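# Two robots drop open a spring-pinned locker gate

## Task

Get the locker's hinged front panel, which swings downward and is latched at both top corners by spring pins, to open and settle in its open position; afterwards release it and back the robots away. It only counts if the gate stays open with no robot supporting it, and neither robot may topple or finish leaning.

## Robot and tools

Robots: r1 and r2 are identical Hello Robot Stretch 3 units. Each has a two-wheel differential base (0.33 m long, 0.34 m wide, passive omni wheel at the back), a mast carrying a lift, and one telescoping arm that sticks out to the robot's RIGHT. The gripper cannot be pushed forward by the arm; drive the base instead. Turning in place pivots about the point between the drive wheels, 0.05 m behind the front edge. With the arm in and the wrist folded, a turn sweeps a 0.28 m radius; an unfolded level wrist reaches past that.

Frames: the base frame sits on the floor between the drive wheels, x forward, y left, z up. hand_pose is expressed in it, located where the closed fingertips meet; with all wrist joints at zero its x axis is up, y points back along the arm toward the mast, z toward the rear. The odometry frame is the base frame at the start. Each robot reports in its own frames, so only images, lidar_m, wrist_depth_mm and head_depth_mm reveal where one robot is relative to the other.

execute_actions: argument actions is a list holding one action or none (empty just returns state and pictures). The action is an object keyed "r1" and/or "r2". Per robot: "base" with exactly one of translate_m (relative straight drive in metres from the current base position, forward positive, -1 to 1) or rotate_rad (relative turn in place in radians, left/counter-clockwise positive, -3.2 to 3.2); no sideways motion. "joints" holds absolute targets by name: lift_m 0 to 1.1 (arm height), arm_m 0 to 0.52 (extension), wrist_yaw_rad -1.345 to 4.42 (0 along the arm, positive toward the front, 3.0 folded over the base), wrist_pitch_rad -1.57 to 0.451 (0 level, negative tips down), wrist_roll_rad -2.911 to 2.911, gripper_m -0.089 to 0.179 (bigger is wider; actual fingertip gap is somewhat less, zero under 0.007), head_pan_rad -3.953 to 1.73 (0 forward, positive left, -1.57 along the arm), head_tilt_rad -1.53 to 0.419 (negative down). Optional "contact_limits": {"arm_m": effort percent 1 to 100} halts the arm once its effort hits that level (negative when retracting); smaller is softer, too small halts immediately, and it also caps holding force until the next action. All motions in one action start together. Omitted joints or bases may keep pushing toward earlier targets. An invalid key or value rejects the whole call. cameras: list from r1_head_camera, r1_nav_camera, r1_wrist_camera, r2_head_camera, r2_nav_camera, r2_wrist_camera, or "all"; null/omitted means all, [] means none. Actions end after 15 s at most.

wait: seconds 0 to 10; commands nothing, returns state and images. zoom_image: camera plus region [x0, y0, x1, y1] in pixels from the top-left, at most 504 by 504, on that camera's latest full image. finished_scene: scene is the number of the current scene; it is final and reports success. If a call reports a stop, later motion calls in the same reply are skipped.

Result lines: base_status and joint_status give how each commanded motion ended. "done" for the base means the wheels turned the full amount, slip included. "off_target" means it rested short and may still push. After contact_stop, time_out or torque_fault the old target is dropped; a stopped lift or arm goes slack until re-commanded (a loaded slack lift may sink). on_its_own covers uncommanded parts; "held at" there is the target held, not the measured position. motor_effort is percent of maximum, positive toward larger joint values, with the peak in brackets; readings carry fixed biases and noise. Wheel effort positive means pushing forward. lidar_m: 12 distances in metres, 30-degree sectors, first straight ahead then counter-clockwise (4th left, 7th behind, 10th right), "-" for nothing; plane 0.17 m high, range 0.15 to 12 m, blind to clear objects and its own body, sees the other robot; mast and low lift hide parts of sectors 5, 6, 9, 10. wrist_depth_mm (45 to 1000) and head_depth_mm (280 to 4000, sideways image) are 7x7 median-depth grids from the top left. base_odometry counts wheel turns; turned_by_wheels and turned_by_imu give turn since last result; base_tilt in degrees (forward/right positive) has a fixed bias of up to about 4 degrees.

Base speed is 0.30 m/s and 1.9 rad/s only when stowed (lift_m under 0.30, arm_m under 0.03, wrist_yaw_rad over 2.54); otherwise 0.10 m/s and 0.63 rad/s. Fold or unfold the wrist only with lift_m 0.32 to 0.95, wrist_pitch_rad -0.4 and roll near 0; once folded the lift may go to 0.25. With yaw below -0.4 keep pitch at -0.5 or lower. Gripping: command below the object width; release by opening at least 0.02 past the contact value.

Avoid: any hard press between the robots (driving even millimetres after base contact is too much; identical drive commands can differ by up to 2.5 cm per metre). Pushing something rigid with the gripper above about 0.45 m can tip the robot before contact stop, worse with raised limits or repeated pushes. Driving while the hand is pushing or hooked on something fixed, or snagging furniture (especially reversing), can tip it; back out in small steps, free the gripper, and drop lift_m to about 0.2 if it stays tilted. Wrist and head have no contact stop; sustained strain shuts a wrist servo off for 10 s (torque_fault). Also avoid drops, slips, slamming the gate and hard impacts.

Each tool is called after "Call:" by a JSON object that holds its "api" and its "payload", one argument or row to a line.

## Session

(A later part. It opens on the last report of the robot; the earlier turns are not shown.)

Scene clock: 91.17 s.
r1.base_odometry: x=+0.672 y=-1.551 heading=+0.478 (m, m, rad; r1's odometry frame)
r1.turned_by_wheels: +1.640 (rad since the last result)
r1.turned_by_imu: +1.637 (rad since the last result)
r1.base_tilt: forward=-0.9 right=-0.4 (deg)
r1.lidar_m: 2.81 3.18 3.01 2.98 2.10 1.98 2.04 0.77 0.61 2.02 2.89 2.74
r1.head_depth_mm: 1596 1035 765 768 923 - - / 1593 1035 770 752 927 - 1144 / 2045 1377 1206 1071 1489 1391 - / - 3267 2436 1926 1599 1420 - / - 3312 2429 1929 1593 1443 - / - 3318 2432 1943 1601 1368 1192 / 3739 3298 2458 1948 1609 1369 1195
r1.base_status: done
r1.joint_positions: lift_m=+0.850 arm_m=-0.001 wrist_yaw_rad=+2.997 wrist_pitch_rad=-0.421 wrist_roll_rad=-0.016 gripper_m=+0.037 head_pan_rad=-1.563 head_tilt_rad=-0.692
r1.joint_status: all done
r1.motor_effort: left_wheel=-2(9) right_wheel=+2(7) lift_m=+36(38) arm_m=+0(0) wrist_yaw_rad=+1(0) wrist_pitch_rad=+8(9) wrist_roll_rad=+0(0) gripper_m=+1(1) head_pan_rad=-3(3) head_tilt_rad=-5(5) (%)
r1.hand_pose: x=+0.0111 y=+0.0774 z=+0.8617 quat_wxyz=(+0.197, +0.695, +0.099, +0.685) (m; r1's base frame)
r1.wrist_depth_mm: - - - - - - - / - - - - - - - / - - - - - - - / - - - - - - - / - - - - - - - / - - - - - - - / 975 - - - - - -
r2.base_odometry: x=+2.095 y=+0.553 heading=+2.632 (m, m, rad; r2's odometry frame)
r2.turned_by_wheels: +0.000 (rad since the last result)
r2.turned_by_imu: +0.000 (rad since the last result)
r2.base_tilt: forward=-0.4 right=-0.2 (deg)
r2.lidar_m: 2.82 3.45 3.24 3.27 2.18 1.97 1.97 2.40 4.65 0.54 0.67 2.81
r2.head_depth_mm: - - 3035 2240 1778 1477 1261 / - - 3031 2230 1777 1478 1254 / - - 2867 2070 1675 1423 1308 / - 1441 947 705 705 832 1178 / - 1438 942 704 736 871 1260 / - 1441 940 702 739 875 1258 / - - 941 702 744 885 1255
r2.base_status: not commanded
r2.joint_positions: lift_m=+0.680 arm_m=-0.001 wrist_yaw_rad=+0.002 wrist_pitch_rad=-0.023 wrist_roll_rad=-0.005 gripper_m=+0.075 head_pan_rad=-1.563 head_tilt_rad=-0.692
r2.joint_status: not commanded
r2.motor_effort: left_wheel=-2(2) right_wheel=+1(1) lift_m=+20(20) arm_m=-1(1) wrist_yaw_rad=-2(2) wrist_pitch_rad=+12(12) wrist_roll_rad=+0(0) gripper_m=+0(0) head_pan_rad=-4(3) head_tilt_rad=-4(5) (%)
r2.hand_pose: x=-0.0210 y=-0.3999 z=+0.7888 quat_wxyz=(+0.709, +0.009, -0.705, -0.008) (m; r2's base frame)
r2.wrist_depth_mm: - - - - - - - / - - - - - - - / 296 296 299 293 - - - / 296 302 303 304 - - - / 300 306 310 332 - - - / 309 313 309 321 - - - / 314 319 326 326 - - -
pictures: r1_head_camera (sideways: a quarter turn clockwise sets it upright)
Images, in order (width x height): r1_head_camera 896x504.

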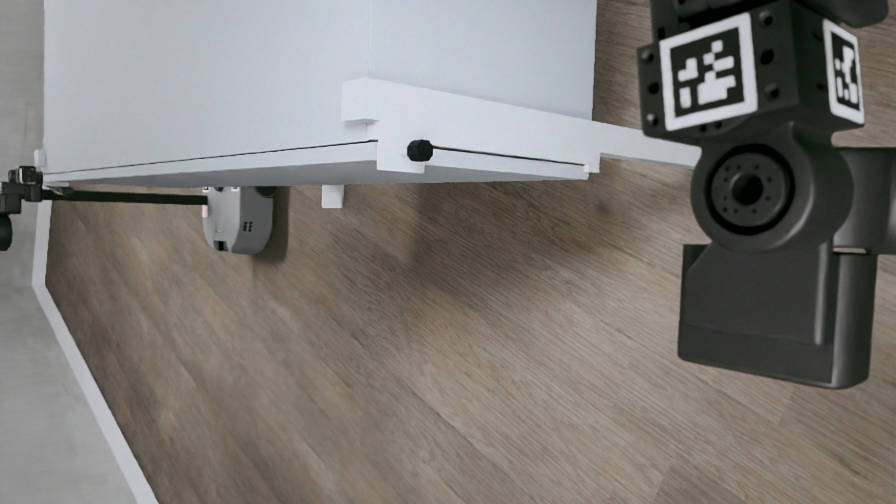

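Call:
{"api": "execute_actions", "payload": {
  "actions": [
    {"r1":{"base":{"rotate_rad":-0.06},"joints":{"wrist_yaw_rad":0,"gripper_m":0.075}},"r2":{"base":{"translate_m":-0.01},"joints":{"lift_m":0.735}}}
  ],
  "cameras": []
}}

Call:
{"api": "execute_actions", "payload": {
  "actions": [
    {"r1":{"base":{"translate_m":-0.087},"joints":{"wrist_pitch_rad":0,"lift_m":0.735}},"r2":{"joints":{"arm_m":0.08}}}
  ],
  "cameras": ["r1_head_camera","r1_wrist_camera","r2_head_camera","r2_wrist_camera"]
}}

Scene clock: 115.63 s.
r1.base_odometry: x=+0.672 y=-1.551 heading=+0.418 (m, m, rad; r1's odometry frame)
r1.turned_by_wheels: -0.060 (rad since the last result)
r1.turned_by_imu: -0.060 (rad since the last result)
r1.base_tilt: forward=-1.0 right=-0.3 (deg)
r1.lidar_m: 2.76 3.23 3.01 3.06 2.15 1.98 2.00 0.79 0.61 0.61 2.94 2.74
r1.head_depth_mm: 1597 1036 766 786 946 - - / 1597 1035 769 785 946 - - / 1616 1039 799 779 889 - - / - 2739 2325 1922 1682 - 1169 / - 3272 2421 1926 1643 1362 1191 / - 3295 2441 1939 1604 1369 1185 / - 3324 2459 1933 1600 1369 1191
r1.base_status: done
r1.joint_positions: lift_m=+0.850 arm_m=-0.001 wrist_yaw_rad=+0.003 wrist_pitch_rad=-0.421 wrist_roll_rad=-0.016 gripper_m=+0.075 head_pan_rad=-1.563 head_tilt_rad=-0.692
r1.joint_status: all done
r1.motor_effort: left_wheel=+2(6) right_wheel=-3(4) lift_m=+36(36) arm_m=+0(0) wrist_yaw_rad=-3(4) wrist_pitch_rad=+9(8) wrist_roll_rad=+0(0) gripper_m=+0(88) head_pan_rad=-3(3) head_tilt_rad=-6(4) (%)
r1.hand_pose: x=-0.0208 y=-0.3683 z=+0.8617 quat_wxyz=(+0.697, +0.150, -0.685, -0.146) (m; r1's base frame)
r1.wrist_depth_mm: - - - - - - - / - - - - 636 619 850 / - - - - 364 360 378 / - - - - 391 383 364 / - - - - 433 422 397 / - - - - 478 456 427 / 987 - - - - 513 478
r2.base_odometry: x=+2.104 y=+0.549 heading=+2.632 (m, m, rad; r2's odometry frame)
r2.turned_by_wheels: +0.000 (rad since the last result)
r2.turned_by_imu: +0.000 (rad since the last result)
r2.base_tilt: forward=-0.4 right=-0.2 (deg)
r2.lidar_m: 2.83 3.46 3.24 3.27 2.16 1.95 1.97 2.39 4.63 0.53 0.68 2.82
r2.head_depth_mm: - - 3017 2245 1784 1475 1261 / - - 2979 2228 1786 1474 1263 / - - 2907 2148 1726 1443 - / - 1435 945 704 704 855 1167 / - 1436 943 704 735 870 1252 / - 1438 943 704 738 875 1257 / - - 944 703 741 884 1252
r2.base_status: done
r2.joint_positions: lift_m=+0.735 arm_m=-0.001 wrist_yaw_rad=+0.002 wrist_pitch_rad=-0.023 wrist_roll_rad=-0.005 gripper_m=+0.075 head_pan_rad=-1.563 head_tilt_rad=-0.692
r2.joint_status: all done
r2.motor_effort: left_wheel=-2(7) right_wheel=+1(3) lift_m=+26(26) arm_m=-1(1) wrist_yaw_rad=-2(2) wrist_pitch_rad=+11(12) wrist_roll_rad=-1(0) gripper_m=+0(0) head_pan_rad=-4(4) head_tilt_rad=-5(5) (%)
r2.hand_pose: x=-0.0210 y=-0.4000 z=+0.8437 quat_wxyz=(+0.709, +0.009, -0.705, -0.008) (m; r2's base frame)
r2.wrist_depth_mm: - - - - - - - / - - - - - - - / - - - - - - - / 297 302 293 443 - - - / 301 304 299 312 - - - / 308 313 304 - - - - / 316 321 328 328 - - -
pictures: none
No camera images: the call's "cameras" was empty. Leave "cameras" out to get every camera's image.

Scene clock: 118.07 s.
r1.base_odometry: x=+0.593 y=-1.586 heading=+0.419 (m, m, rad; r1's odometry frame)
r1.turned_by_wheels: +0.000 (rad since the last result)
r1.turned_by_imu: +0.001 (rad since the last result)
r1.base_tilt: forward=-1.1 right=-0.5 (deg)
r1.lidar_m: 2.85 3.29 3.05 3.05 2.07 1.90 1.95 2.47 0.72 0.60 3.02 2.82
r1.head_depth_mm: - 1031 768 779 933 1353 - / 1594 1037 769 778 935 1354 - / 1603 1040 770 775 935 1391 - / 1817 1098 776 752 933 1395 1167 / - 3299 2452 1930 1595 1358 1195 / - 3252 2430 1926 1601 1371 1187 / - 3348 2422 1928 1604 1365 1189
r1.base_status: done
r1.joint_positions: lift_m=+0.735 arm_m=-0.001 wrist_yaw_rad=+0.003 wrist_pitch_rad=-0.025 wrist_roll_rad=-0.016 gripper_m=+0.075 head_pan_rad=-1.563 head_tilt_rad=-0.692
r1.joint_status: all done
r1.motor_effort: left_wheel=+4(6) right_wheel=-2(5) lift_m=+26(30) arm_m=+1(1) wrist_yaw_rad=-2(3) wrist_pitch_rad=+10(10) wrist_roll_rad=+0(0) gripper_m=+1(0) head_pan_rad=-3(3) head_tilt_rad=-5(5) (%)
r1.hand_pose: x=-0.0208 y=-0.3999 z=+0.8434 quat_wxyz=(+0.713, +0.010, -0.701, -0.008) (m; r1's base frame)
r1.wrist_depth_mm: - - - - - - - / - - - - - - - / - - - - - - - / - - - 357 365 614 - / - - - 361 366 353 343 / - - - 370 369 360 349 / - - - 380 - 365 355
r2.base_odometry: x=+2.104 y=+0.549 heading=+2.632 (m, m, rad; r2's odometry frame)
r2.turned_by_wheels: +0.000 (rad since the last result)
r2.turned_by_imu: +0.000 (rad since the last result)
r2.base_tilt: forward=-0.4 right=-0.2 (deg)
r2.lidar_m: 2.84 3.46 3.23 3.27 2.16 1.96 1.97 2.39 4.64 0.54 0.67 2.82
r2.head_depth_mm: - - 3034 2240 1779 1492 - / - - 3030 2228 1783 1506 - / - - 2878 2155 1678 - - / 2492 1440 945 706 704 843 1091 / - 1435 944 704 733 872 1253 / - 1435 943 704 739 876 1258 / - - 943 702 743 885 1253
r2.base_status: not commanded
r2.joint_positions: lift_m=+0.735 arm_m=+0.080 wrist_yaw_rad=+0.001 wrist_pitch_rad=-0.023 wrist_roll_rad=-0.005 gripper_m=+0.075 head_pan_rad=-1.563 head_tilt_rad=-0.692
r2.joint_status: all done
r2.motor_effort: left_wheel=-1(2) right_wheel=+1(1) lift_m=+27(26) arm_m=+3(0) wrist_yaw_rad=-2(3) wrist_pitch_rad=+11(11) wrist_roll_rad=+0(0) gripper_m=+0(0) head_pan_rad=-3(4) head_tilt_rad=-4(4) (%)
r2.hand_pose: x=-0.0212 y=-0.4803 z=+0.8437 quat_wxyz=(+0.709, +0.009, -0.705, -0.008) (m; r2's base frame)
r2.wrist_depth_mm: - - - - - - - / - - - - - - - / - - - - - - - / 292 253 208 - - - - / 221 226 214 216 - - - / 228 230 219 231 - - - / 233 235 224 238 - - -
pictures: r1_head_camera (sideways: a quarter turn clockwise sets it upright), r1_wrist_camera, r2_head_camera (sideways: a quarter turn clockwise sets it upright), r2_wrist_camera
Images, in order (width x height): r1_head_camera 896x504, r1_wrist_camera 644x364, r2_head_camera 896x504, r2_wrist_camera 644x364.

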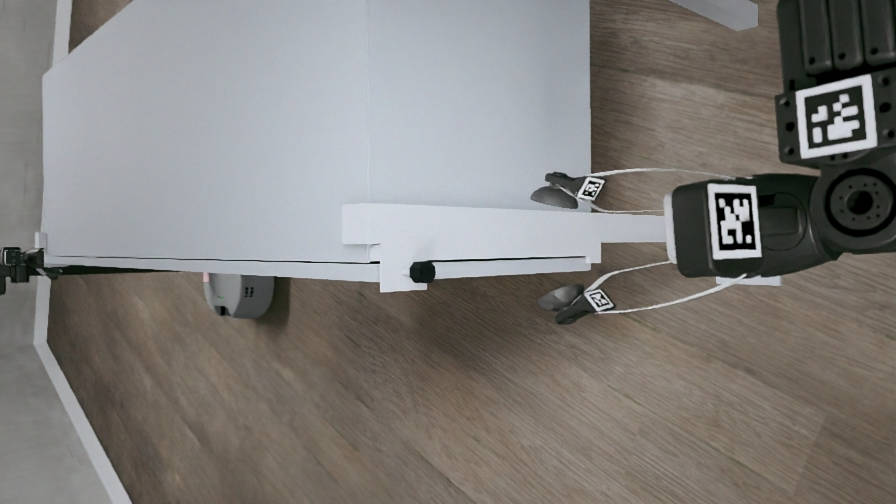

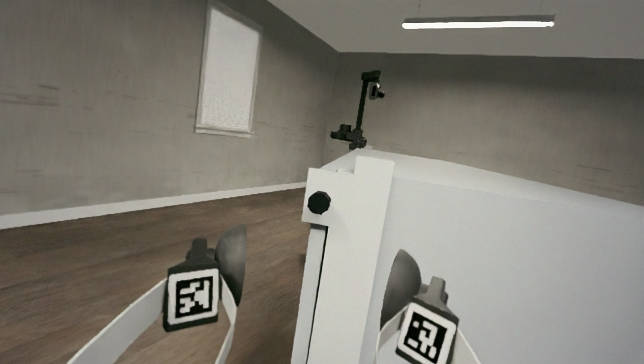

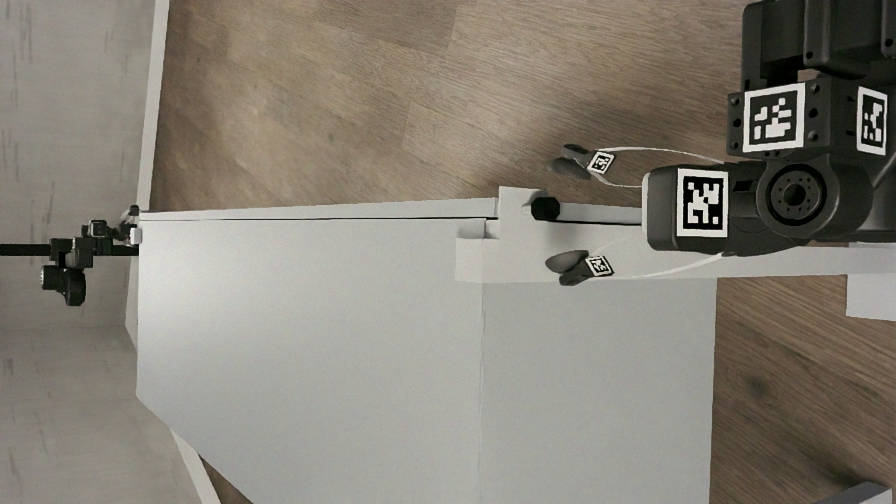

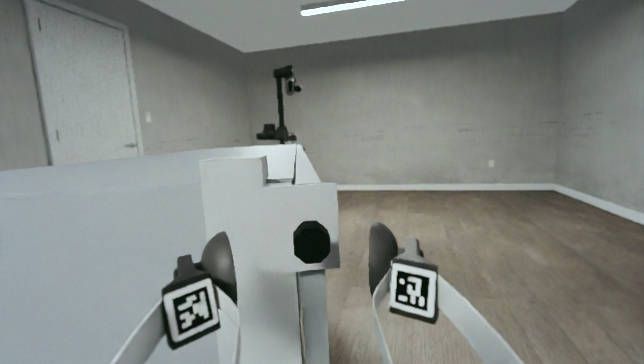

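Call:
{"api": "execute_actions", "payload": {
  "actions": [
    {"r1":{"joints":{"arm_m":0.15,"lift_m":0.73,"gripper_m":0.055}},"r2":{"joints":{"arm_m":0.1,"gripper_m":0.05}}}
  ],
  "cameras": ["r1_wrist_camera","r2_wrist_camera"]
}}

Scene clock: 130.20 s.
r1.base_odometry: x=+0.593 y=-1.586 heading=+0.419 (m, m, rad; r1's odometry frame)
r1.turned_by_wheels: +0.000 (rad since the last result)
r1.turned_by_imu: +0.000 (rad since the last result)
r1.base_tilt: forward=-1.0 right=-0.3 (deg)
r1.lidar_m: 2.86 3.26 3.05 3.08 2.07 1.90 1.95 2.47 0.72 0.60 3.03 2.81
r1.head_depth_mm: - 1036 766 775 933 1419 - / 1599 1037 769 777 883 - 1183 / 1606 1043 771 777 - 1294 1186 / 1813 1099 776 733 - 1296 1190 / - 3307 2429 1939 1600 1365 1190 / - 3317 2432 1940 1605 1365 1195 / - 3295 2438 1932 1595 1361 1191
r1.base_status: not commanded
r1.joint_positions: lift_m=+0.730 arm_m=+0.150 wrist_yaw_rad=+0.002 wrist_pitch_rad=-0.025 wrist_roll_rad=-0.016 gripper_m=+0.055 head_pan_rad=-1.563 head_tilt_rad=-0.692
r1.joint_status: all done
r1.motor_effort: left_wheel=+4(3) right_wheel=-2(2) lift_m=+25(25) arm_m=+2(7) wrist_yaw_rad=-2(1) wrist_pitch_rad=+10(10) wrist_roll_rad=+0(0) gripper_m=+1(78) head_pan_rad=-3(3) head_tilt_rad=-4(4) (%)
r1.hand_pose: x=-0.0210 y=-0.5502 z=+0.8385 quat_wxyz=(+0.713, +0.010, -0.701, -0.008) (m; r1's base frame)
r1.wrist_depth_mm: - - - - - - - / - - - - - - - / - - - - - - - / - - - 222 199 503 - / - - - 205 202 209 203 / - - - 210 219 212 205 / - - - 217 221 217 209
r2.base_odometry: x=+2.104 y=+0.549 heading=+2.632 (m, m, rad; r2's odometry frame)
r2.turned_by_wheels: +0.000 (rad since the last result)
r2.turned_by_imu: +0.000 (rad since the last result)
r2.base_tilt: forward=-0.4 right=-0.2 (deg)
r2.lidar_m: 2.83 3.44 3.24 3.25 2.16 1.96 1.97 2.39 4.63 0.53 0.67 2.82
r2.head_depth_mm: - - 2994 2232 1784 1509 - / - - 3004 2235 1779 1548 - / - - 2863 2152 1675 - - / 2353 1445 947 705 704 843 1094 / - 1434 942 704 733 871 1256 / - 1432 943 705 738 876 1261 / - - 940 703 742 885 1258
r2.base_status: not commanded
r2.joint_positions: lift_m=+0.735 arm_m=+0.100 wrist_yaw_rad=+0.001 wrist_pitch_rad=-0.023 wrist_roll_rad=-0.005 gripper_m=+0.050 head_pan_rad=-1.563 head_tilt_rad=-0.692
r2.joint_status: all done
r2.motor_effort: left_wheel=-2(2) right_wheel=+2(1) lift_m=+26(25) arm_m=+3(1) wrist_yaw_rad=-1(2) wrist_pitch_rad=+11(12) wrist_roll_rad=-1(1) gripper_m=+0(93) head_pan_rad=-3(3) head_tilt_rad=-4(5) (%)
r2.hand_pose: x=-0.0212 y=-0.5003 z=+0.8437 quat_wxyz=(+0.709, +0.009, -0.705, -0.008) (m; r2's base frame)
r2.wrist_depth_mm: - - - - - - - / - - - - - - - / - - - - - - - / 292 252 188 - - - - / 201 206 191 194 - - - / 207 211 - 201 - - - / 211 216 202 216 - - -
pictures: r1_wrist_camera, r2_wrist_camera
Images, in order (width x height): r1_wrist_camera 644x364, r2_wrist_camera 644x364.

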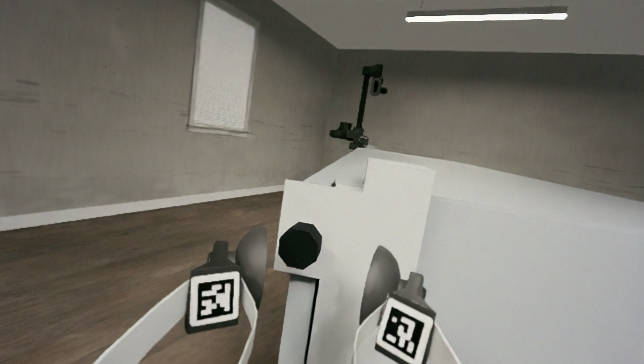

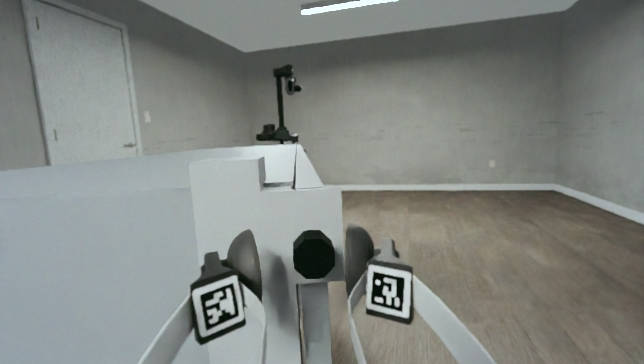

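Call:
{"api": "execute_actions", "payload": {
  "actions": [
    {"r1":{"base":{"translate_m":0.016}}}
  ],
  "cameras": []
}}

Call:
{"api": "execute_actions", "payload": {
  "actions": [
    {"r1":{"joints":{"arm_m":0.19},"contact_limits":{"arm_m":14}},"r2":{"joints":{"arm_m":0.13},"contact_limits":{"arm_m":14}}}
  ],
  "cameras": ["r1_wrist_camera","r2_wrist_camera"]
}}

Scene clock: 136.80 s.
r1.base_odometry: x=+0.607 y=-1.579 heading=+0.419 (m, m, rad; r1's odometry frame)
r1.turned_by_wheels: +0.000 (rad since the last result)
r1.turned_by_imu: +0.000 (rad since the last result)
r1.base_tilt: forward=-1.0 right=-0.4 (deg)
r1.lidar_m: 2.83 3.27 3.03 3.09 2.08 1.92 1.97 2.50 0.73 0.60 2.99 2.81
r1.head_depth_mm: - 1032 766 777 935 1415 - / 1603 1037 768 777 886 - 1183 / 1607 1040 769 772 - 1299 1185 / 1952 1173 842 766 - 1302 1186 / - 3279 2424 1928 1598 1360 1190 / - 3306 2446 1933 1603 1372 1189 / - 3324 2455 1927 1607 1373 1192
r1.base_status: done
r1.joint_positions: lift_m=+0.730 arm_m=+0.150 wrist_yaw_rad=+0.002 wrist_pitch_rad=-0.025 wrist_roll_rad=-0.016 gripper_m=+0.055 head_pan_rad=-1.563 head_tilt_rad=-0.692
r1.joint_status: not commanded
r1.motor_effort: left_wheel=+3(9) right_wheel=-2(2) lift_m=+25(25) arm_m=+3(3) wrist_yaw_rad=-2(1) wrist_pitch_rad=+10(10) wrist_roll_rad=+0(0) gripper_m=-1(0) head_pan_rad=-3(3) head_tilt_rad=-3(5) (%)
r1.hand_pose: x=-0.0210 y=-0.5502 z=+0.8385 quat_wxyz=(+0.713, +0.010, -0.701, -0.008) (m; r1's base frame)
r1.wrist_depth_mm: - - - - - - - / - - - - - - - / - - - - - - - / - - - - 198 499 - / - - - 206 201 210 205 / - - - 222 205 214 207 / - - - 227 222 218 210
r2.base_odometry: x=+2.104 y=+0.549 heading=+2.632 (m, m, rad; r2's odometry frame)
r2.turned_by_wheels: +0.000 (rad since the last result)
r2.turned_by_imu: +0.000 (rad since the last result)
r2.base_tilt: forward=-0.4 right=-0.2 (deg)
r2.lidar_m: 2.82 3.46 3.24 3.26 2.16 1.95 1.96 2.38 4.63 0.54 0.67 2.81
r2.head_depth_mm: - - 3014 2248 1785 1518 - / - - 3006 2248 1772 1552 - / - - 2869 2161 1678 - - / - 1439 947 705 704 848 1088 / - 1437 944 705 733 871 1255 / - 1437 943 703 738 874 1250 / - - 943 702 741 883 1256
r2.base_status: not commanded
r2.joint_positions: lift_m=+0.735 arm_m=+0.100 wrist_yaw_rad=+0.001 wrist_pitch_rad=-0.023 wrist_roll_rad=-0.005 gripper_m=+0.050 head_pan_rad=-1.563 head_tilt_rad=-0.692
r2.joint_status: not commanded
r2.motor_effort: left_wheel=-2(2) right_wheel=+1(1) lift_m=+26(26) arm_m=+3(2) wrist_yaw_rad=-2(2) wrist_pitch_rad=+11(12) wrist_roll_rad=+0(0) gripper_m=-1(0) head_pan_rad=-3(3) head_tilt_rad=-4(5) (%)
r2.hand_pose: x=-0.0212 y=-0.5003 z=+0.8437 quat_wxyz=(+0.709, +0.009, -0.705, -0.008) (m; r2's base frame)
r2.wrist_depth_mm: - - - - - - - / - - - - - - - / - - - - - - - / 295 252 189 - - - - / 202 206 192 195 - - - / 205 209 - 202 - - - / 211 216 203 216 - - -
pictures: none
No camera images: the call's "cameras" was empty. Leave "cameras" out to get every camera's image.

Scene clock: 138.73 s.
r1.base_odometry: x=+0.607 y=-1.579 heading=+0.419 (m, m, rad; r1's odometry frame)
r1.turned_by_wheels: +0.000 (rad since the last result)
r1.turned_by_imu: -0.001 (rad since the last result)
r1.base_tilt: forward=-1.2 right=-0.3 (deg)
r1.lidar_m: 2.84 3.28 3.03 3.08 2.08 1.92 1.93 2.49 0.73 0.60 2.99 2.80
r1.head_depth_mm: - 1030 767 777 938 1414 - / 1608 1036 770 780 - 1323 1185 / 1621 1039 771 762 - 1304 1184 / 1923 1167 833 713 - 1323 1189 / - 3307 2425 1940 1607 1364 1187 / - 3309 2450 1929 1601 1368 1188 / - 3282 2443 1949 1601 1367 1187
r1.base_status: not commanded
r1.joint_positions: lift_m=+0.730 arm_m=+0.179 wrist_yaw_rad=-0.006 wrist_pitch_rad=-0.027 wrist_roll_rad=-0.016 gripper_m=+0.055 head_pan_rad=-1.563 head_tilt_rad=-0.692
r1.joint_status: arm_m contact_stop (moved +0.029 of +0.040)
r1.on_its_own: arm_m is slack since a contact_stop, until your next command for it (your +0.190 is given up)
r1.motor_effort: left_wheel=+1(3) right_wheel=-1(3) lift_m=+25(25) arm_m=+0(13) wrist_yaw_rad=+4(16) wrist_pitch_rad=+11(13) wrist_roll_rad=+0(0) gripper_m=+1(1) head_pan_rad=-3(3) head_tilt_rad=-4(4) (%)
r1.contact_limits: arm_m 14 (drawing in: default 18, maximum 30; extending or still: default 26, maximum 42)
r1.hand_pose: x=-0.0229 y=-0.5794 z=+0.8380 quat_wxyz=(+0.713, +0.008, -0.701, -0.012) (m; r1's base frame)
r1.wrist_depth_mm: - - - - - - - / - - - - - - - / - - - - - - - / - - - - 171 483 - / - - - 177 171 184 180 / - - - 181 173 187 181 / - - - 195 182 191 184
r2.base_odometry: x=+2.104 y=+0.549 heading=+2.632 (m, m, rad; r2's odometry frame)
r2.turned_by_wheels: +0.000 (rad since the last result)
r2.turned_by_imu: +0.000 (rad since the last result)
r2.base_tilt: forward=-0.4 right=-0.2 (deg)
r2.lidar_m: 2.83 3.46 3.24 3.26 2.16 1.95 1.96 2.39 4.64 0.54 0.68 2.82
r2.head_depth_mm: - - 3042 2236 1780 1553 - / - - 3012 2225 1772 1553 - / - - 2868 2162 1722 - - / - 1445 947 704 707 857 1133 / - 1438 945 705 736 872 1261 / - 1439 943 703 740 877 1254 / - - 940 702 744 886 1252
r2.base_status: not commanded
r2.joint_positions: lift_m=+0.735 arm_m=+0.115 wrist_yaw_rad=+0.007 wrist_pitch_rad=-0.024 wrist_roll_rad=-0.005 gripper_m=+0.050 head_pan_rad=-1.563 head_tilt_rad=-0.692
r2.joint_status: arm_m contact_stop (moved +0.016 of +0.030)
r2.on_its_own: arm_m is slack since a contact_stop, until your next command for it (your +0.130 is given up)
r2.motor_effort: left_wheel=-2(2) right_wheel=+1(2) lift_m=+26(26) arm_m=-1(17) wrist_yaw_rad=-8(17) wrist_pitch_rad=+12(14) wrist_roll_rad=+0(0) gripper_m=+0(2) head_pan_rad=-4(4) head_tilt_rad=-5(4) (%)
r2.contact_limits: arm_m 14 (drawing in: default 24, maximum 38; extending or still: default 29, maximum 49)
r2.hand_pose: x=-0.0198 y=-0.5159 z=+0.8432 quat_wxyz=(+0.709, +0.011, -0.705, -0.007) (m; r2's base frame)
r2.wrist_depth_mm: - - - - - - - / - - - - - - - / - - - - - - - / 286 244 174 392 - - - / 187 192 177 179 - - - / 193 195 - 184 - - - / 197 200 186 200 - - -
pictures: r1_wrist_camera, r2_wrist_camera
Images, in order (width x height): r1_wrist_camera 644x364, r2_wrist_camera 644x364.

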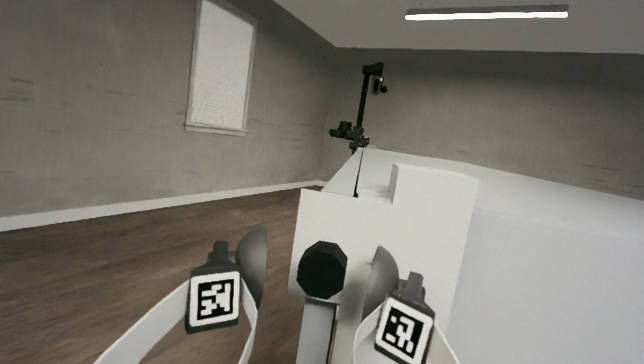

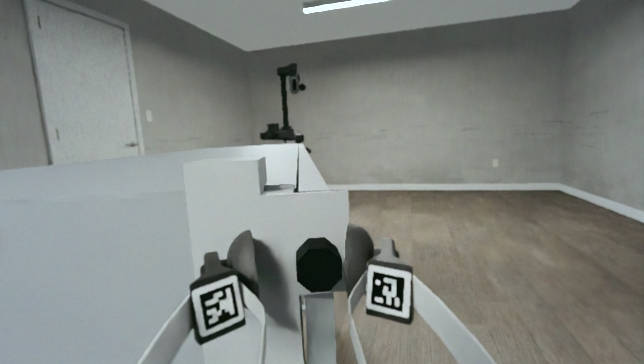

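Call:
{"api": "execute_actions", "payload": {
  "actions": [
    {"r1":{"joints":{"arm_m":0.179,"gripper_m":-0.07}},"r2":{"base":{"translate_m":-0.005},"joints":{"arm_m":0.116,"lift_m":0.731,"gripper_m":-0.07}}}
  ],
  "cameras": []
}}

Call:
{"api": "execute_actions", "payload": {
  "actions": [
    {"r1":{"joints":{"arm_m":0.165},"contact_limits":{"arm_m":25}},"r2":{"joints":{"arm_m":0.102},"contact_limits":{"arm_m":28}}}
  ],
  "cameras": ["r1_head_camera","r1_wrist_camera","r2_head_camera","r2_wrist_camera"]
}}

Scene clock: 148.70 s.
r1.base_odometry: x=+0.607 y=-1.579 heading=+0.418 (m, m, rad; r1's odometry frame)
r1.turned_by_wheels: +0.000 (rad since the last result)
r1.turned_by_imu: +0.000 (rad since the last result)
r1.base_tilt: forward=-0.9 right=-0.4 (deg)
r1.lidar_m: 2.85 3.28 3.01 3.08 2.08 1.91 1.94 2.49 0.73 0.60 3.01 2.80
r1.head_depth_mm: - 1039 767 781 939 1418 - / 1605 1039 769 780 - 1316 1184 / 1605 1040 771 761 - 1311 1186 / 1953 1171 834 719 - 1322 1192 / - 3289 2452 1934 1595 1363 1194 / - 3283 2437 1924 1598 1363 1190 / - 3325 2443 1935 1605 1373 1188
r1.base_status: not commanded
r1.joint_positions: lift_m=+0.730 arm_m=+0.178 wrist_yaw_rad=-0.022 wrist_pitch_rad=-0.031 wrist_roll_rad=-0.020 gripper_m=-0.068 head_pan_rad=-1.563 head_tilt_rad=-0.692
r1.joint_status: all done
r1.on_its_own: wrist_yaw_rad is at rest, and its effort (+19) is outside its rest range (-12 to +12)
r1.motor_effort: left_wheel=-1(3) right_wheel=+0(4) lift_m=+25(25) arm_m=+7(9) wrist_yaw_rad=+19(18) wrist_pitch_rad=+12(12) wrist_roll_rad=+2(2) gripper_m=-35(100) head_pan_rad=-3(4) head_tilt_rad=-5(5) (%)
r1.hand_pose: x=-0.0271 y=-0.5786 z=+0.8369 quat_wxyz=(+0.714, +0.004, -0.700, -0.019) (m; r1's base frame)
r1.wrist_depth_mm: - - - - - - - / - - - - - - - / - - - - - - - / - - - 296 172 449 - / - - - 177 174 187 183 / - - - 146 177 190 185 / - - - 197 197 194 188
r2.base_odometry: x=+2.108 y=+0.546 heading=+2.632 (m, m, rad; r2's odometry frame)
r2.turned_by_wheels: +0.000 (rad since the last result)
r2.turned_by_imu: -0.014 (rad since the last result)
r2.base_tilt: forward=-0.5 right=-0.3 (deg)
r2.lidar_m: 2.83 3.43 3.24 3.26 2.17 1.95 1.95 2.35 4.49 0.54 0.68 2.82
r2.head_depth_mm: - - 3042 2243 1782 1550 - / - - 3042 2248 1769 1547 - / - - 3030 2231 1792 - - / - 1564 951 707 718 848 1110 / - 1443 949 707 735 873 1260 / - 1439 947 704 735 872 1259 / - - 945 704 740 876 1256
r2.base_status: done
r2.joint_positions: lift_m=+0.731 arm_m=+0.115 wrist_yaw_rad=+0.030 wrist_pitch_rad=-0.016 wrist_roll_rad=-0.005 gripper_m=-0.064 head_pan_rad=-1.563 head_tilt_rad=-0.692
r2.joint_status: gripper_m off_target (ended at -0.064, target -0.070); the others done
r2.on_its_own: wrist_yaw_rad is at rest, and its effort (-35) is outside its rest range (-12 to +12)
r2.motor_effort: left_wheel=+1(4) right_wheel=+2(5) lift_m=+18(20) arm_m=+8(6) wrist_yaw_rad=-35(37) wrist_pitch_rad=+8(13) wrist_roll_rad=+0(0) gripper_m=-100(99) head_pan_rad=-4(5) head_tilt_rad=-4(5) (%)
r2.hand_pose: x=-0.0137 y=-0.5158 z=+0.8419 quat_wxyz=(+0.709, +0.016, -0.705, +0.005) (m; r2's base frame)
r2.wrist_depth_mm: - - - - - - - / - - - - - - - / - - - - - - - / 286 239 175 - - - - / 192 194 178 181 - - - / 196 199 - 166 - - - / 200 203 189 201 - - -
pictures: none
No camera images: the call's "cameras" was empty. Leave "cameras" out to get every camera's image.

Scene clock: 150.40 s.
r1.base_odometry: x=+0.607 y=-1.579 heading=+0.418 (m, m, rad; r1's odometry frame)
r1.turned_by_wheels: +0.000 (rad since the last result)
r1.turned_by_imu: +0.000 (rad since the last result)
r1.base_tilt: forward=-1.0 right=-0.1 (deg)
r1.lidar_m: 2.84 3.28 3.05 3.08 2.08 1.92 1.93 2.49 0.73 0.60 3.00 2.81
r1.head_depth_mm: - 1032 767 782 925 1410 - / 1592 1036 765 781 - - 1182 / 1587 1035 768 774 - 1302 1182 / 1974 1518 1187 718 - 1314 1190 / - 1290 1006 872 1561 1363 1189 / - 3293 2328 1818 1601 1374 1194 / - 3322 2444 1944 1609 1365 1190
r1.base_status: not commanded
r1.joint_positions: lift_m=+0.730 arm_m=+0.166 wrist_yaw_rad=-0.007 wrist_pitch_rad=-0.030 wrist_roll_rad=-0.018 gripper_m=-0.062 head_pan_rad=-1.563 head_tilt_rad=-0.693
r1.joint_status: all done
r1.on_its_own: gripper_m is held at -0.063, not at your -0.070, by its stall guard, which is still easing
r1.motor_effort: left_wheel=-1(8) right_wheel=+2(3) lift_m=+27(27) arm_m=-7(14) wrist_yaw_rad=+5(19) wrist_pitch_rad=+12(13) wrist_roll_rad=+1(2) gripper_m=-30(35) head_pan_rad=-3(2) head_tilt_rad=-3(4) (%)
r1.contact_limits: arm_m 25 (drawing in: default 18, maximum 30; extending or still: default 26, maximum 42)
r1.hand_pose: x=-0.0232 y=-0.5662 z=+0.8370 quat_wxyz=(+0.714, +0.009, -0.700, -0.013) (m; r1's base frame)
r1.wrist_depth_mm: - - - - - - - / - - - - - - - / - - - - - - - / - - 485 657 181 442 - / - 229 356 188 184 195 191 / - 235 287 154 188 198 193 / - - 297 459 206 202 197
r2.base_odometry: x=+2.108 y=+0.546 heading=+2.632 (m, m, rad; r2's odometry frame)
r2.turned_by_wheels: +0.000 (rad since the last result)
r2.turned_by_imu: +0.022 (rad since the last result)
r2.base_tilt: forward=-0.8 right=+0.4 (deg)
r2.lidar_m: 2.85 3.48 3.25 3.28 2.14 1.94 1.96 2.39 4.69 0.53 0.68 2.83
r2.head_depth_mm: - - 2928 2185 1759 1495 - / - - 2575 826 752 1529 - / - 1883 1330 1048 843 - - / - 1390 970 721 695 828 1054 / - 1391 926 695 725 862 1254 / - 1382 926 695 730 870 1248 / - - 927 696 736 880 1251
r2.base_status: not commanded
r2.joint_positions: lift_m=+0.731 arm_m=+0.104 wrist_yaw_rad=+0.035 wrist_pitch_rad=-0.004 wrist_roll_rad=-0.005 gripper_m=-0.059 head_pan_rad=-1.563 head_tilt_rad=-0.693
r2.joint_status: all done
r2.on_its_own: wrist_yaw_rad is held at +0.045, not at your +0.000, by its stall guard, which is not easing now; gripper_m is held at -0.061, not at your -0.070, by its stall guard, which is still easing; arm_m is at rest, and its effort (-18) is outside its rest range (-14 to +14)
r2.motor_effort: left_wheel=+1(1) right_wheel=-1(9) lift_m=+20(21) arm_m=-18(26) wrist_yaw_rad=+10(36) wrist_pitch_rad=+2(8) wrist_roll_rad=+0(0) gripper_m=-45(99) head_pan_rad=-4(5) head_tilt_rad=-3(5) (%)
r2.contact_limits: arm_m 28 (drawing in: default 24, maximum 38; extending or still: default 29, maximum 49)
r2.hand_pose: x=-0.0124 y=-0.5045 z=+0.8446 quat_wxyz=(+0.709, +0.014, -0.705, +0.011) (m; r2's base frame)
r2.wrist_depth_mm: - - - - - - - / - - - - - - - / - - - - - - - / 305 241 176 770 642 - - / 194 196 179 180 361 239 - / 200 200 183 142 289 207 - / 202 205 190 432 300 221 -
pictures: r1_head_camera (sideways: a quarter turn clockwise sets it upright), r1_wrist_camera, r2_head_camera (sideways: a quarter turn clockwise sets it upright), r2_wrist_camera
Images, in order (width x height): r1_head_camera 896x504, r1_wrist_camera 644x364, r2_head_camera 896x504, r2_wrist_camera 644x364.

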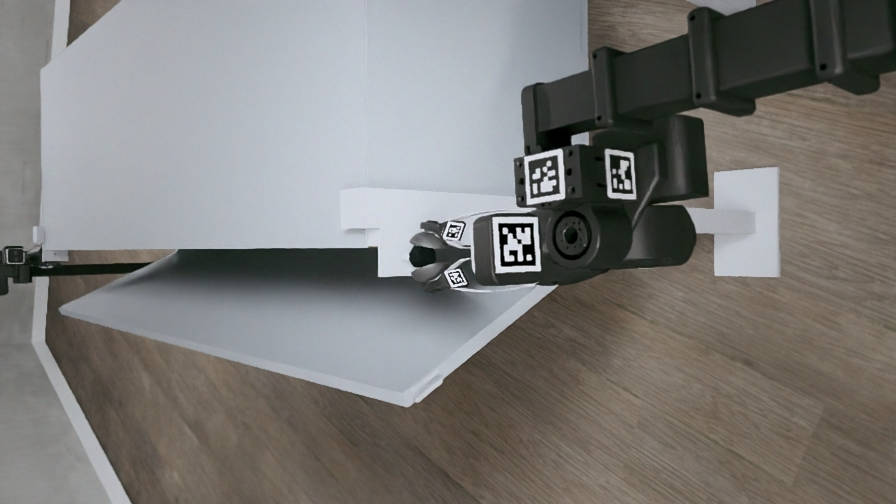

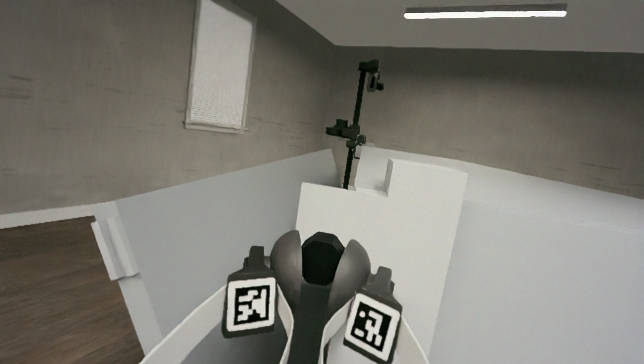

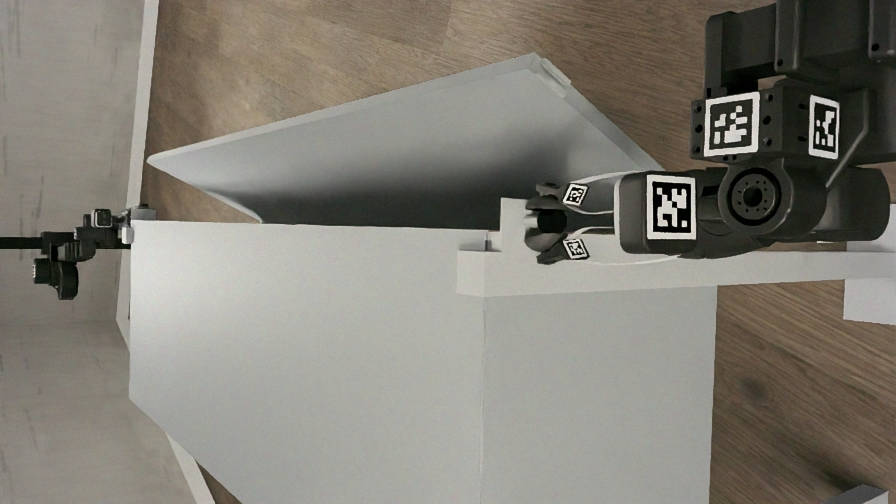

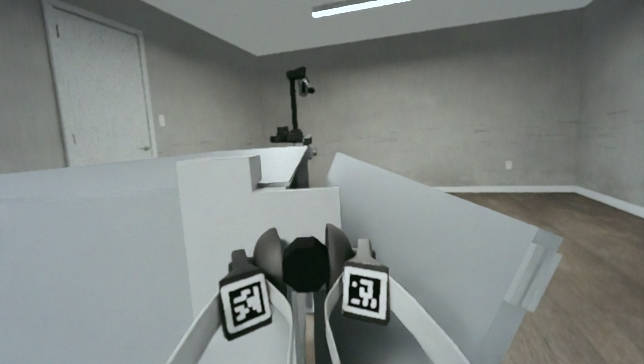

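The gate is falling open. Releasing and retracting.

Call:
{"api": "execute_actions", "payload": {
  "actions": [
    {"r1":{"joints":{"gripper_m":0.04}},"r2":{"joints":{"gripper_m":0.04,"wrist_yaw_rad":0.01}}}
  ],
  "cameras": []
}}

Call:
{"api": "execute_actions", "payload": {
  "actions": [
    {"r1":{"joints":{"arm_m":0.0}},"r2":{"joints":{"arm_m":0.0}}}
  ],
  "cameras": []
}}

Call:
{"api": "wait", "payload": {
  "seconds": 8
}}

Scene clock: 157.50 s.
r1.base_odometry: x=+0.607 y=-1.579 heading=+0.419 (m, m, rad; r1's odometry frame)
r1.turned_by_wheels: +0.000 (rad since the last result)
r1.turned_by_imu: +0.000 (rad since the last result)
r1.base_tilt: forward=-1.1 right=-0.3 (deg)
r1.lidar_m: 2.84 3.27 3.04 3.08 2.08 1.92 1.93 2.49 0.73 0.60 2.99 2.80
r1.head_depth_mm: - 1031 765 779 925 1415 - / 1594 1033 765 780 - - 1183 / 1593 1035 769 767 - 1295 1186 / 2374 2567 1822 747 - 1308 1192 / - 3293 2415 1932 1604 1367 1187 / - 3307 2428 1942 1603 1369 1190 / - 3299 2451 1941 1605 1371 1185
r1.base_status: not commanded
r1.joint_positions: lift_m=+0.730 arm_m=+0.165 wrist_yaw_rad=-0.003 wrist_pitch_rad=-0.026 wrist_roll_rad=-0.018 gripper_m=+0.040 head_pan_rad=-1.563 head_tilt_rad=-0.693
r1.joint_status: all done
r1.motor_effort: left_wheel=+0(1) right_wheel=+0(2) lift_m=+27(28) arm_m=-3(6) wrist_yaw_rad=+3(5) wrist_pitch_rad=+11(12) wrist_roll_rad=+1(1) gripper_m=+0(90) head_pan_rad=-3(2) head_tilt_rad=-4(3) (%)
r1.hand_pose: x=-0.0222 y=-0.5658 z=+0.8380 quat_wxyz=(+0.714, +0.009, -0.700, -0.011) (m; r1's base frame)
r1.wrist_depth_mm: - - - - - - - / - - - - - - - / - - - - - - - / - - - - 184 494 - / - - - 190 184 196 192 / - - - 593 188 199 192 / - - - - 207 204 196
r2.base_odometry: x=+2.108 y=+0.546 heading=+2.632 (m, m, rad; r2's odometry frame)
r2.turned_by_wheels: +0.000 (rad since the last result)
r2.turned_by_imu: +0.006 (rad since the last result)
r2.base_tilt: forward=-0.5 right=-0.2 (deg)
r2.lidar_m: 2.85 3.50 3.24 3.28 2.14 1.94 1.96 2.41 4.79 0.53 0.68 2.82
r2.head_depth_mm: - - 3017 2228 1768 1513 - / - - 2989 2220 1766 1543 - / - - 3008 2217 1717 - - / - 1418 939 701 723 840 1100 / - 1411 938 701 740 877 1254 / - 1415 937 701 745 887 1254 / - - 938 699 749 896 1251
r2.base_status: not commanded
r2.joint_positions: lift_m=+0.731 arm_m=+0.102 wrist_yaw_rad=+0.008 wrist_pitch_rad=-0.015 wrist_roll_rad=-0.005 gripper_m=+0.040 head_pan_rad=-1.563 head_tilt_rad=-0.695
r2.joint_status: all done
r2.motor_effort: left_wheel=+0(15) right_wheel=+1(8) lift_m=+22(22) arm_m=-5(13) wrist_yaw_rad=+2(29) wrist_pitch_rad=+8(11) wrist_roll_rad=+0(0) gripper_m=+1(97) head_pan_rad=-4(3) head_tilt_rad=-3(4) (%)
r2.hand_pose: x=-0.0194 y=-0.5032 z=+0.8419 quat_wxyz=(+0.709, +0.008, -0.705, -0.003) (m; r2's base frame)
r2.wrist_depth_mm: - - - - - - - / - - - - - - - / - - - - - - - / 287 243 186 - - - - / 203 205 190 192 - - - / 207 210 - 205 - - - / 212 214 200 - - - -
pictures: none
No camera images: the call's "cameras" was empty. Leave "cameras" out to get every camera's image.

Scene clock: 159.97 s.
r1.base_odometry: x=+0.607 y=-1.579 heading=+0.419 (m, m, rad; r1's odometry frame)
r1.turned_by_wheels: +0.000 (rad since the last result)
r1.turned_by_imu: +0.000 (rad since the last result)
r1.base_tilt: forward=-1.0 right=-0.3 (deg)
r1.lidar_m: 2.84 3.27 3.04 3.08 2.09 1.92 1.93 2.50 0.73 0.60 3.00 2.80
r1.head_depth_mm: - 1028 765 779 940 1351 - / 1594 1033 766 779 939 1357 - / 1599 1037 768 773 939 1365 - / 2339 2566 1824 794 1149 1422 1165 / - 3265 2411 1930 1594 1365 1187 / - 3289 2434 1943 1598 1363 1189 / - 3305 2452 1929 1611 1362 1192
r1.base_status: not commanded
r1.joint_positions: lift_m=+0.730 arm_m=+0.000 wrist_yaw_rad=-0.002 wrist_pitch_rad=-0.025 wrist_roll_rad=-0.018 gripper_m=+0.040 head_pan_rad=-1.563 head_tilt_rad=-0.693
r1.joint_status: all done
r1.motor_effort: left_wheel=-1(0) right_wheel=+0(0) lift_m=+27(28) arm_m=-3(2) wrist_yaw_rad=+2(3) wrist_pitch_rad=+10(11) wrist_roll_rad=+1(1) gripper_m=+1(1) head_pan_rad=-3(2) head_tilt_rad=-3(3) (%)
r1.hand_pose: x=-0.0219 y=-0.4008 z=+0.8383 quat_wxyz=(+0.714, +0.009, -0.700, -0.010) (m; r1's base frame)
r1.wrist_depth_mm: - - - - - - - / - - - - - - - / - - - - - - - / - - - - 356 523 - / - - - - 365 356 341 / - - - - 375 365 346 / - - - - 376 369 356
r2.base_odometry: x=+2.108 y=+0.546 heading=+2.632 (m, m, rad; r2's odometry frame)
r2.turned_by_wheels: +0.000 (rad since the last result)
r2.turned_by_imu: +0.000 (rad since the last result)
r2.base_tilt: forward=-0.5 right=-0.2 (deg)
r2.lidar_m: 2.85 3.47 3.25 3.28 2.14 1.95 1.96 2.40 4.76 0.53 0.68 2.83
r2.head_depth_mm: - - 3002 2235 1784 1478 1258 / - - 2993 2229 1777 1473 1261 / - - 3002 2219 1720 1437 - / - 1423 938 703 708 893 1177 / - 1422 937 699 740 880 1255 / - 1418 936 701 746 888 1252 / - - 936 698 750 897 1250
r2.base_status: not commanded
r2.joint_positions: lift_m=+0.731 arm_m=+0.000 wrist_yaw_rad=+0.009 wrist_pitch_rad=-0.016 wrist_roll_rad=-0.005 gripper_m=+0.040 head_pan_rad=-1.563 head_tilt_rad=-0.695
r2.joint_status: all done
r2.motor_effort: left_wheel=-1(1) right_wheel=+1(1) lift_m=+22(21) arm_m=-5(4) wrist_yaw_rad=+1(1) wrist_pitch_rad=+8(8) wrist_roll_rad=+0(0) gripper_m=+1(0) head_pan_rad=-3(2) head_tilt_rad=-3(3) (%)
r2.hand_pose: x=-0.0192 y=-0.4011 z=+0.8417 quat_wxyz=(+0.709, +0.009, -0.705, -0.003) (m; r2's base frame)
r2.wrist_depth_mm: - - - - - - - / - - - - - - - / - - - - - - - / 300 304 292 - - - - / 306 309 312 307 - - - / 312 318 - - - - - / 318 322 325 - - - -
pictures: none
No camera images: the call's "cameras" was empty. Leave "cameras" out to get every camera's image.

Scene clock: 167.97 s.
r1.base_odometry: x=+0.607 y=-1.579 heading=+0.419 (m, m, rad; r1's odometry frame)
r1.turned_by_wheels: +0.000 (rad since the last result)
r1.turned_by_imu: +0.000 (rad since the last result)
r1.base_tilt: forward=-1.0 right=-0.4 (deg)
r1.lidar_m: 2.85 3.27 3.04 3.08 2.08 1.92 1.93 2.48 0.73 0.60 3.01 2.80
r1.head_depth_mm: - 1032 767 777 940 1360 - / 1598 1036 766 782 938 1353 - / 1605 1036 771 775 939 1365 - / 2324 2562 1823 794 1148 1415 1168 / - 3269 2433 1937 1585 1364 1190 / - 3273 2427 1934 1609 1371 1185 / - 3300 2426 1929 1593 1363 1192
r1.base_status: not commanded
r1.joint_positions: lift_m=+0.730 arm_m=+0.000 wrist_yaw_rad=-0.002 wrist_pitch_rad=-0.025 wrist_roll_rad=-0.018 gripper_m=+0.040 head_pan_rad=-1.563 head_tilt_rad=-0.693
r1.joint_status: all done
r1.motor_effort: left_wheel=-1(0) right_wheel=+0(0) lift_m=+27(28) arm_m=-4(2) wrist_yaw_rad=+2(3) wrist_pitch_rad=+10(11) wrist_roll_rad=+1(1) gripper_m=+0(1) head_pan_rad=-3(2) head_tilt_rad=-5(3) (%)
r1.hand_pose: x=-0.0219 y=-0.4008 z=+0.8383 quat_wxyz=(+0.714, +0.009, -0.700, -0.010) (m; r1's base frame)
r1.wrist_depth_mm: - - - - - - - / - - - - - - - / - - - - - - - / - - - - 356 524 - / - - - - 366 351 344 / - - - - 371 362 350 / - - - - 378 368 352
r2.base_odometry: x=+2.108 y=+0.546 heading=+2.632 (m, m, rad; r2's odometry frame)
r2.turned_by_wheels: +0.000 (rad since the last result)
r2.turned_by_imu: +0.000 (rad since the last result)
r2.base_tilt: forward=-0.4 right=-0.2 (deg)
r2.lidar_m: 2.84 3.51 3.25 3.29 2.14 1.94 1.95 2.40 4.75 0.54 0.68 2.83
r2.head_depth_mm: - - 3003 2219 1779 1474 1256 / - - 3035 2227 1765 1470 1257 / - - 3002 2218 1720 1434 - / - 1419 939 701 708 894 1172 / - 1420 937 700 739 877 1252 / - 1413 937 701 744 889 1256 / 3989 - 935 699 752 894 1255
r2.base_status: not commanded
r2.joint_positions: lift_m=+0.731 arm_m=+0.000 wrist_yaw_rad=+0.009 wrist_pitch_rad=-0.016 wrist_roll_rad=-0.005 gripper_m=+0.040 head_pan_rad=-1.563 head_tilt_rad=-0.695
r2.joint_status: all done
r2.motor_effort: left_wheel=-1(1) right_wheel=+0(1) lift_m=+21(21) arm_m=-5(4) wrist_yaw_rad=+0(1) wrist_pitch_rad=+8(8) wrist_roll_rad=+0(0) gripper_m=+1(0) head_pan_rad=-3(2) head_tilt_rad=-2(3) (%)
r2.hand_pose: x=-0.0192 y=-0.4011 z=+0.8417 quat_wxyz=(+0.709, +0.009, -0.705, -0.003) (m; r2's base frame)
r2.wrist_depth_mm: - - - - - - - / - - - - - - - / - - - - - - - / 301 304 291 - - - - / 305 310 311 303 - - - / 310 317 - - - - - / 318 322 327 - - - -
wait: 8.00 s; at rest by 0.27 s
pictures: r1_head_camera (sideways: a quarter turn clockwise sets it upright), r1_nav_camera (sideways: a quarter turn counterclockwise sets it upright), r1_wrist_camera, r2_head_camera (sideways: a quarter turn clockwise sets it upright), r2_nav_camera (sideways: a quarter turn counterclockwise sets it upright), r2_wrist_camera
Images, in order (width x height): r1_head_camera 896x504, r1_nav_camera 672x504, r1_wrist_camera 644x364, r2_head_camera 896x504, r2_nav_camera 672x504, r2_wrist_camera 644x364.

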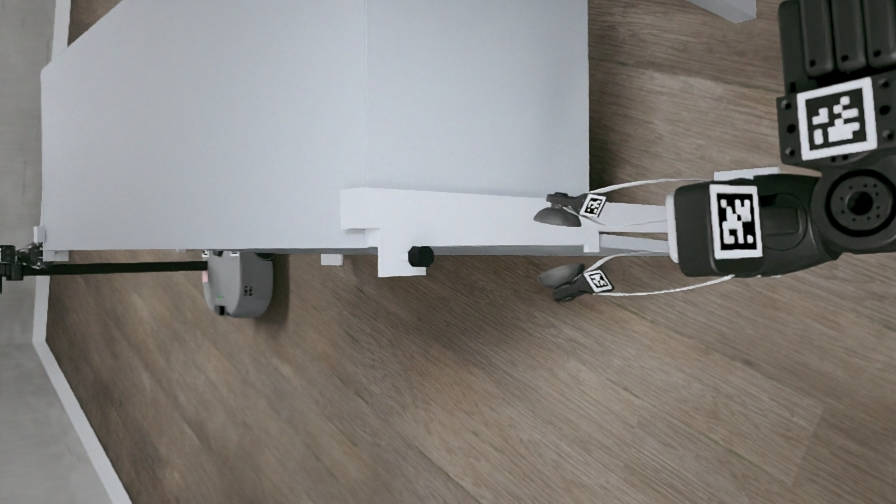

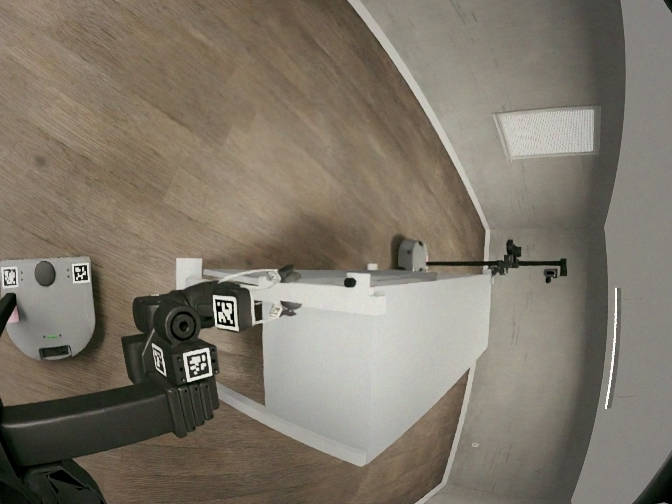

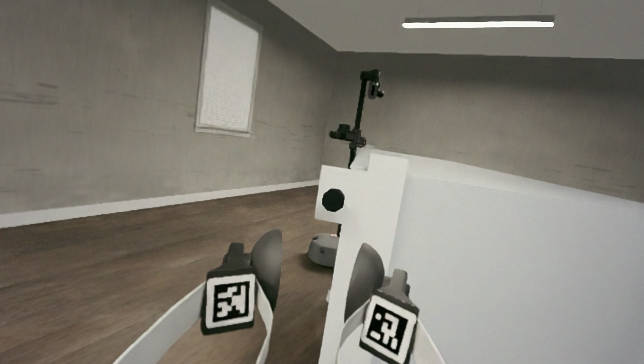

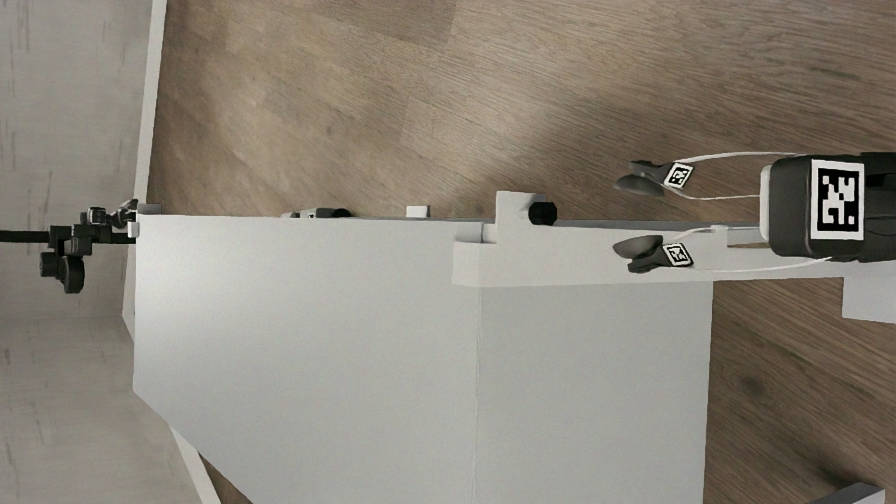

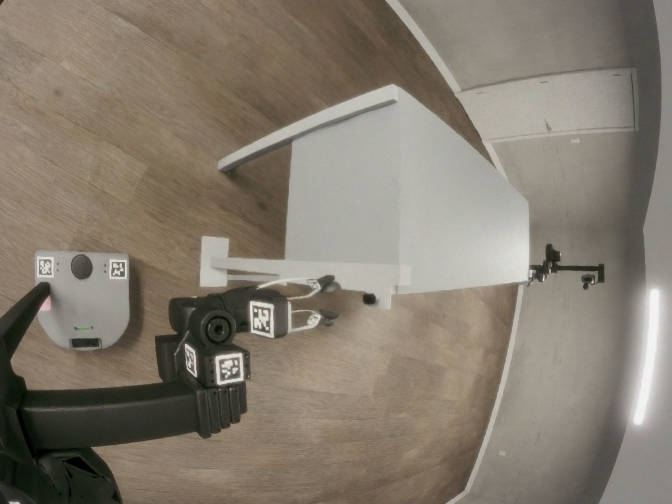

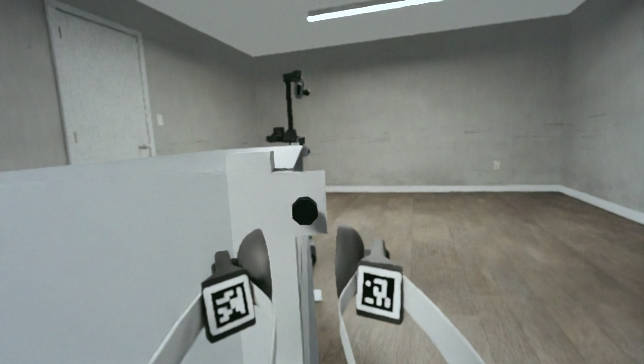

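Call:
{"api": "execute_actions", "payload": {
  "actions": [],
  "cameras": ["r1_head_camera"]
}}

Call:
{"api": "finished_scene", "payload": {
  "scene": 2
}}

Scene clock: 174.47 s.
r1.base_odometry: x=+0.607 y=-1.579 heading=+0.419 (m, m, rad; r1's odometry frame)
r1.turned_by_wheels: +0.000 (rad since the last result)
r1.turned_by_imu: +0.000 (rad since the last result)
r1.base_tilt: forward=-1.2 right=-0.3 (deg)
r1.lidar_m: 2.83 3.27 3.03 3.08 2.08 1.92 1.94 2.49 0.73 0.60 3.00 2.81
r1.head_depth_mm: - 1031 765 780 938 1361 - / 1601 1034 766 780 938 1359 - / 1606 1038 769 773 939 1362 - / 2326 2584 1820 795 1149 1430 1170 / - 3273 2457 1928 1593 1363 1187 / - 3310 2443 1931 1601 1365 1187 / - 3337 2451 1942 1608 1369 1191
r1.base_status: not commanded
r1.joint_positions: lift_m=+0.730 arm_m=+0.000 wrist_yaw_rad=-0.002 wrist_pitch_rad=-0.025 wrist_roll_rad=-0.018 gripper_m=+0.040 head_pan_rad=-1.563 head_tilt_rad=-0.693
r1.joint_status: all done
r1.motor_effort: left_wheel=-1(0) right_wheel=+0(0) lift_m=+27(28) arm_m=-2(2) wrist_yaw_rad=+1(3) wrist_pitch_rad=+10(11) wrist_roll_rad=+1(1) gripper_m=+1(1) head_pan_rad=-3(2) head_tilt_rad=-4(3) (%)
r1.hand_pose: x=-0.0219 y=-0.4008 z=+0.8383 quat_wxyz=(+0.714, +0.009, -0.700, -0.010) (m; r1's base frame)
r1.wrist_depth_mm: - - - - - - - / - - - - - - - / - - - - - - - / - - - - 360 529 - / - - - - 364 356 343 / - - - - 374 363 350 / - - - - 377 368 358
r2.base_odometry: x=+2.108 y=+0.546 heading=+2.632 (m, m, rad; r2's odometry frame)
r2.turned_by_wheels: +0.000 (rad since the last result)
r2.turned_by_imu: +0.000 (rad since the last result)
r2.base_tilt: forward=-0.4 right=-0.2 (deg)
r2.lidar_m: 2.84 3.53 3.25 3.27 2.14 1.94 1.95 2.40 4.76 0.54 0.68 2.83
r2.head_depth_mm: - - 2998 2239 1777 1475 1258 / - - 2986 2221 1775 1473 1259 / - - 2985 2227 1721 1427 - / - 1425 939 700 708 892 1172 / - 1420 939 701 740 881 1255 / - 1415 938 698 746 889 1253 / - - 938 701 749 894 1258
r2.base_status: not commanded
r2.joint_positions: lift_m=+0.731 arm_m=+0.000 wrist_yaw_rad=+0.009 wrist_pitch_rad=-0.016 wrist_roll_rad=-0.005 gripper_m=+0.040 head_pan_rad=-1.563 head_tilt_rad=-0.695
r2.joint_status: all done
r2.motor_effort: left_wheel=-1(1) right_wheel=+0(1) lift_m=+22(21) arm_m=-5(4) wrist_yaw_rad=+1(1) wrist_pitch_rad=+8(8) wrist_roll_rad=+0(0) gripper_m=+0(0) head_pan_rad=-5(2) head_tilt_rad=-2(3) (%)
r2.hand_pose: x=-0.0192 y=-0.4011 z=+0.8417 quat_wxyz=(+0.709, +0.009, -0.705, -0.003) (m; r2's base frame)
r2.wrist_depth_mm: - - - - - - - / - - - - - - - / - - - - - - - / 304 305 291 - - - - / 304 309 314 306 - - - / 312 316 - - - - - / 317 323 327 - - - -
pictures: r1_head_camera (sideways: a quarter turn clockwise sets it upright)
Images, in order (width x height): r1_head_camera 896x504.

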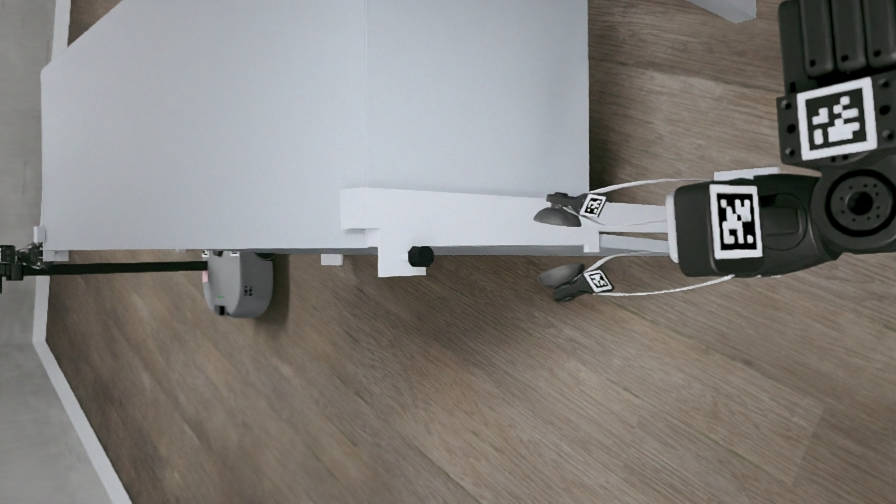

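The scene is finished: the task was done.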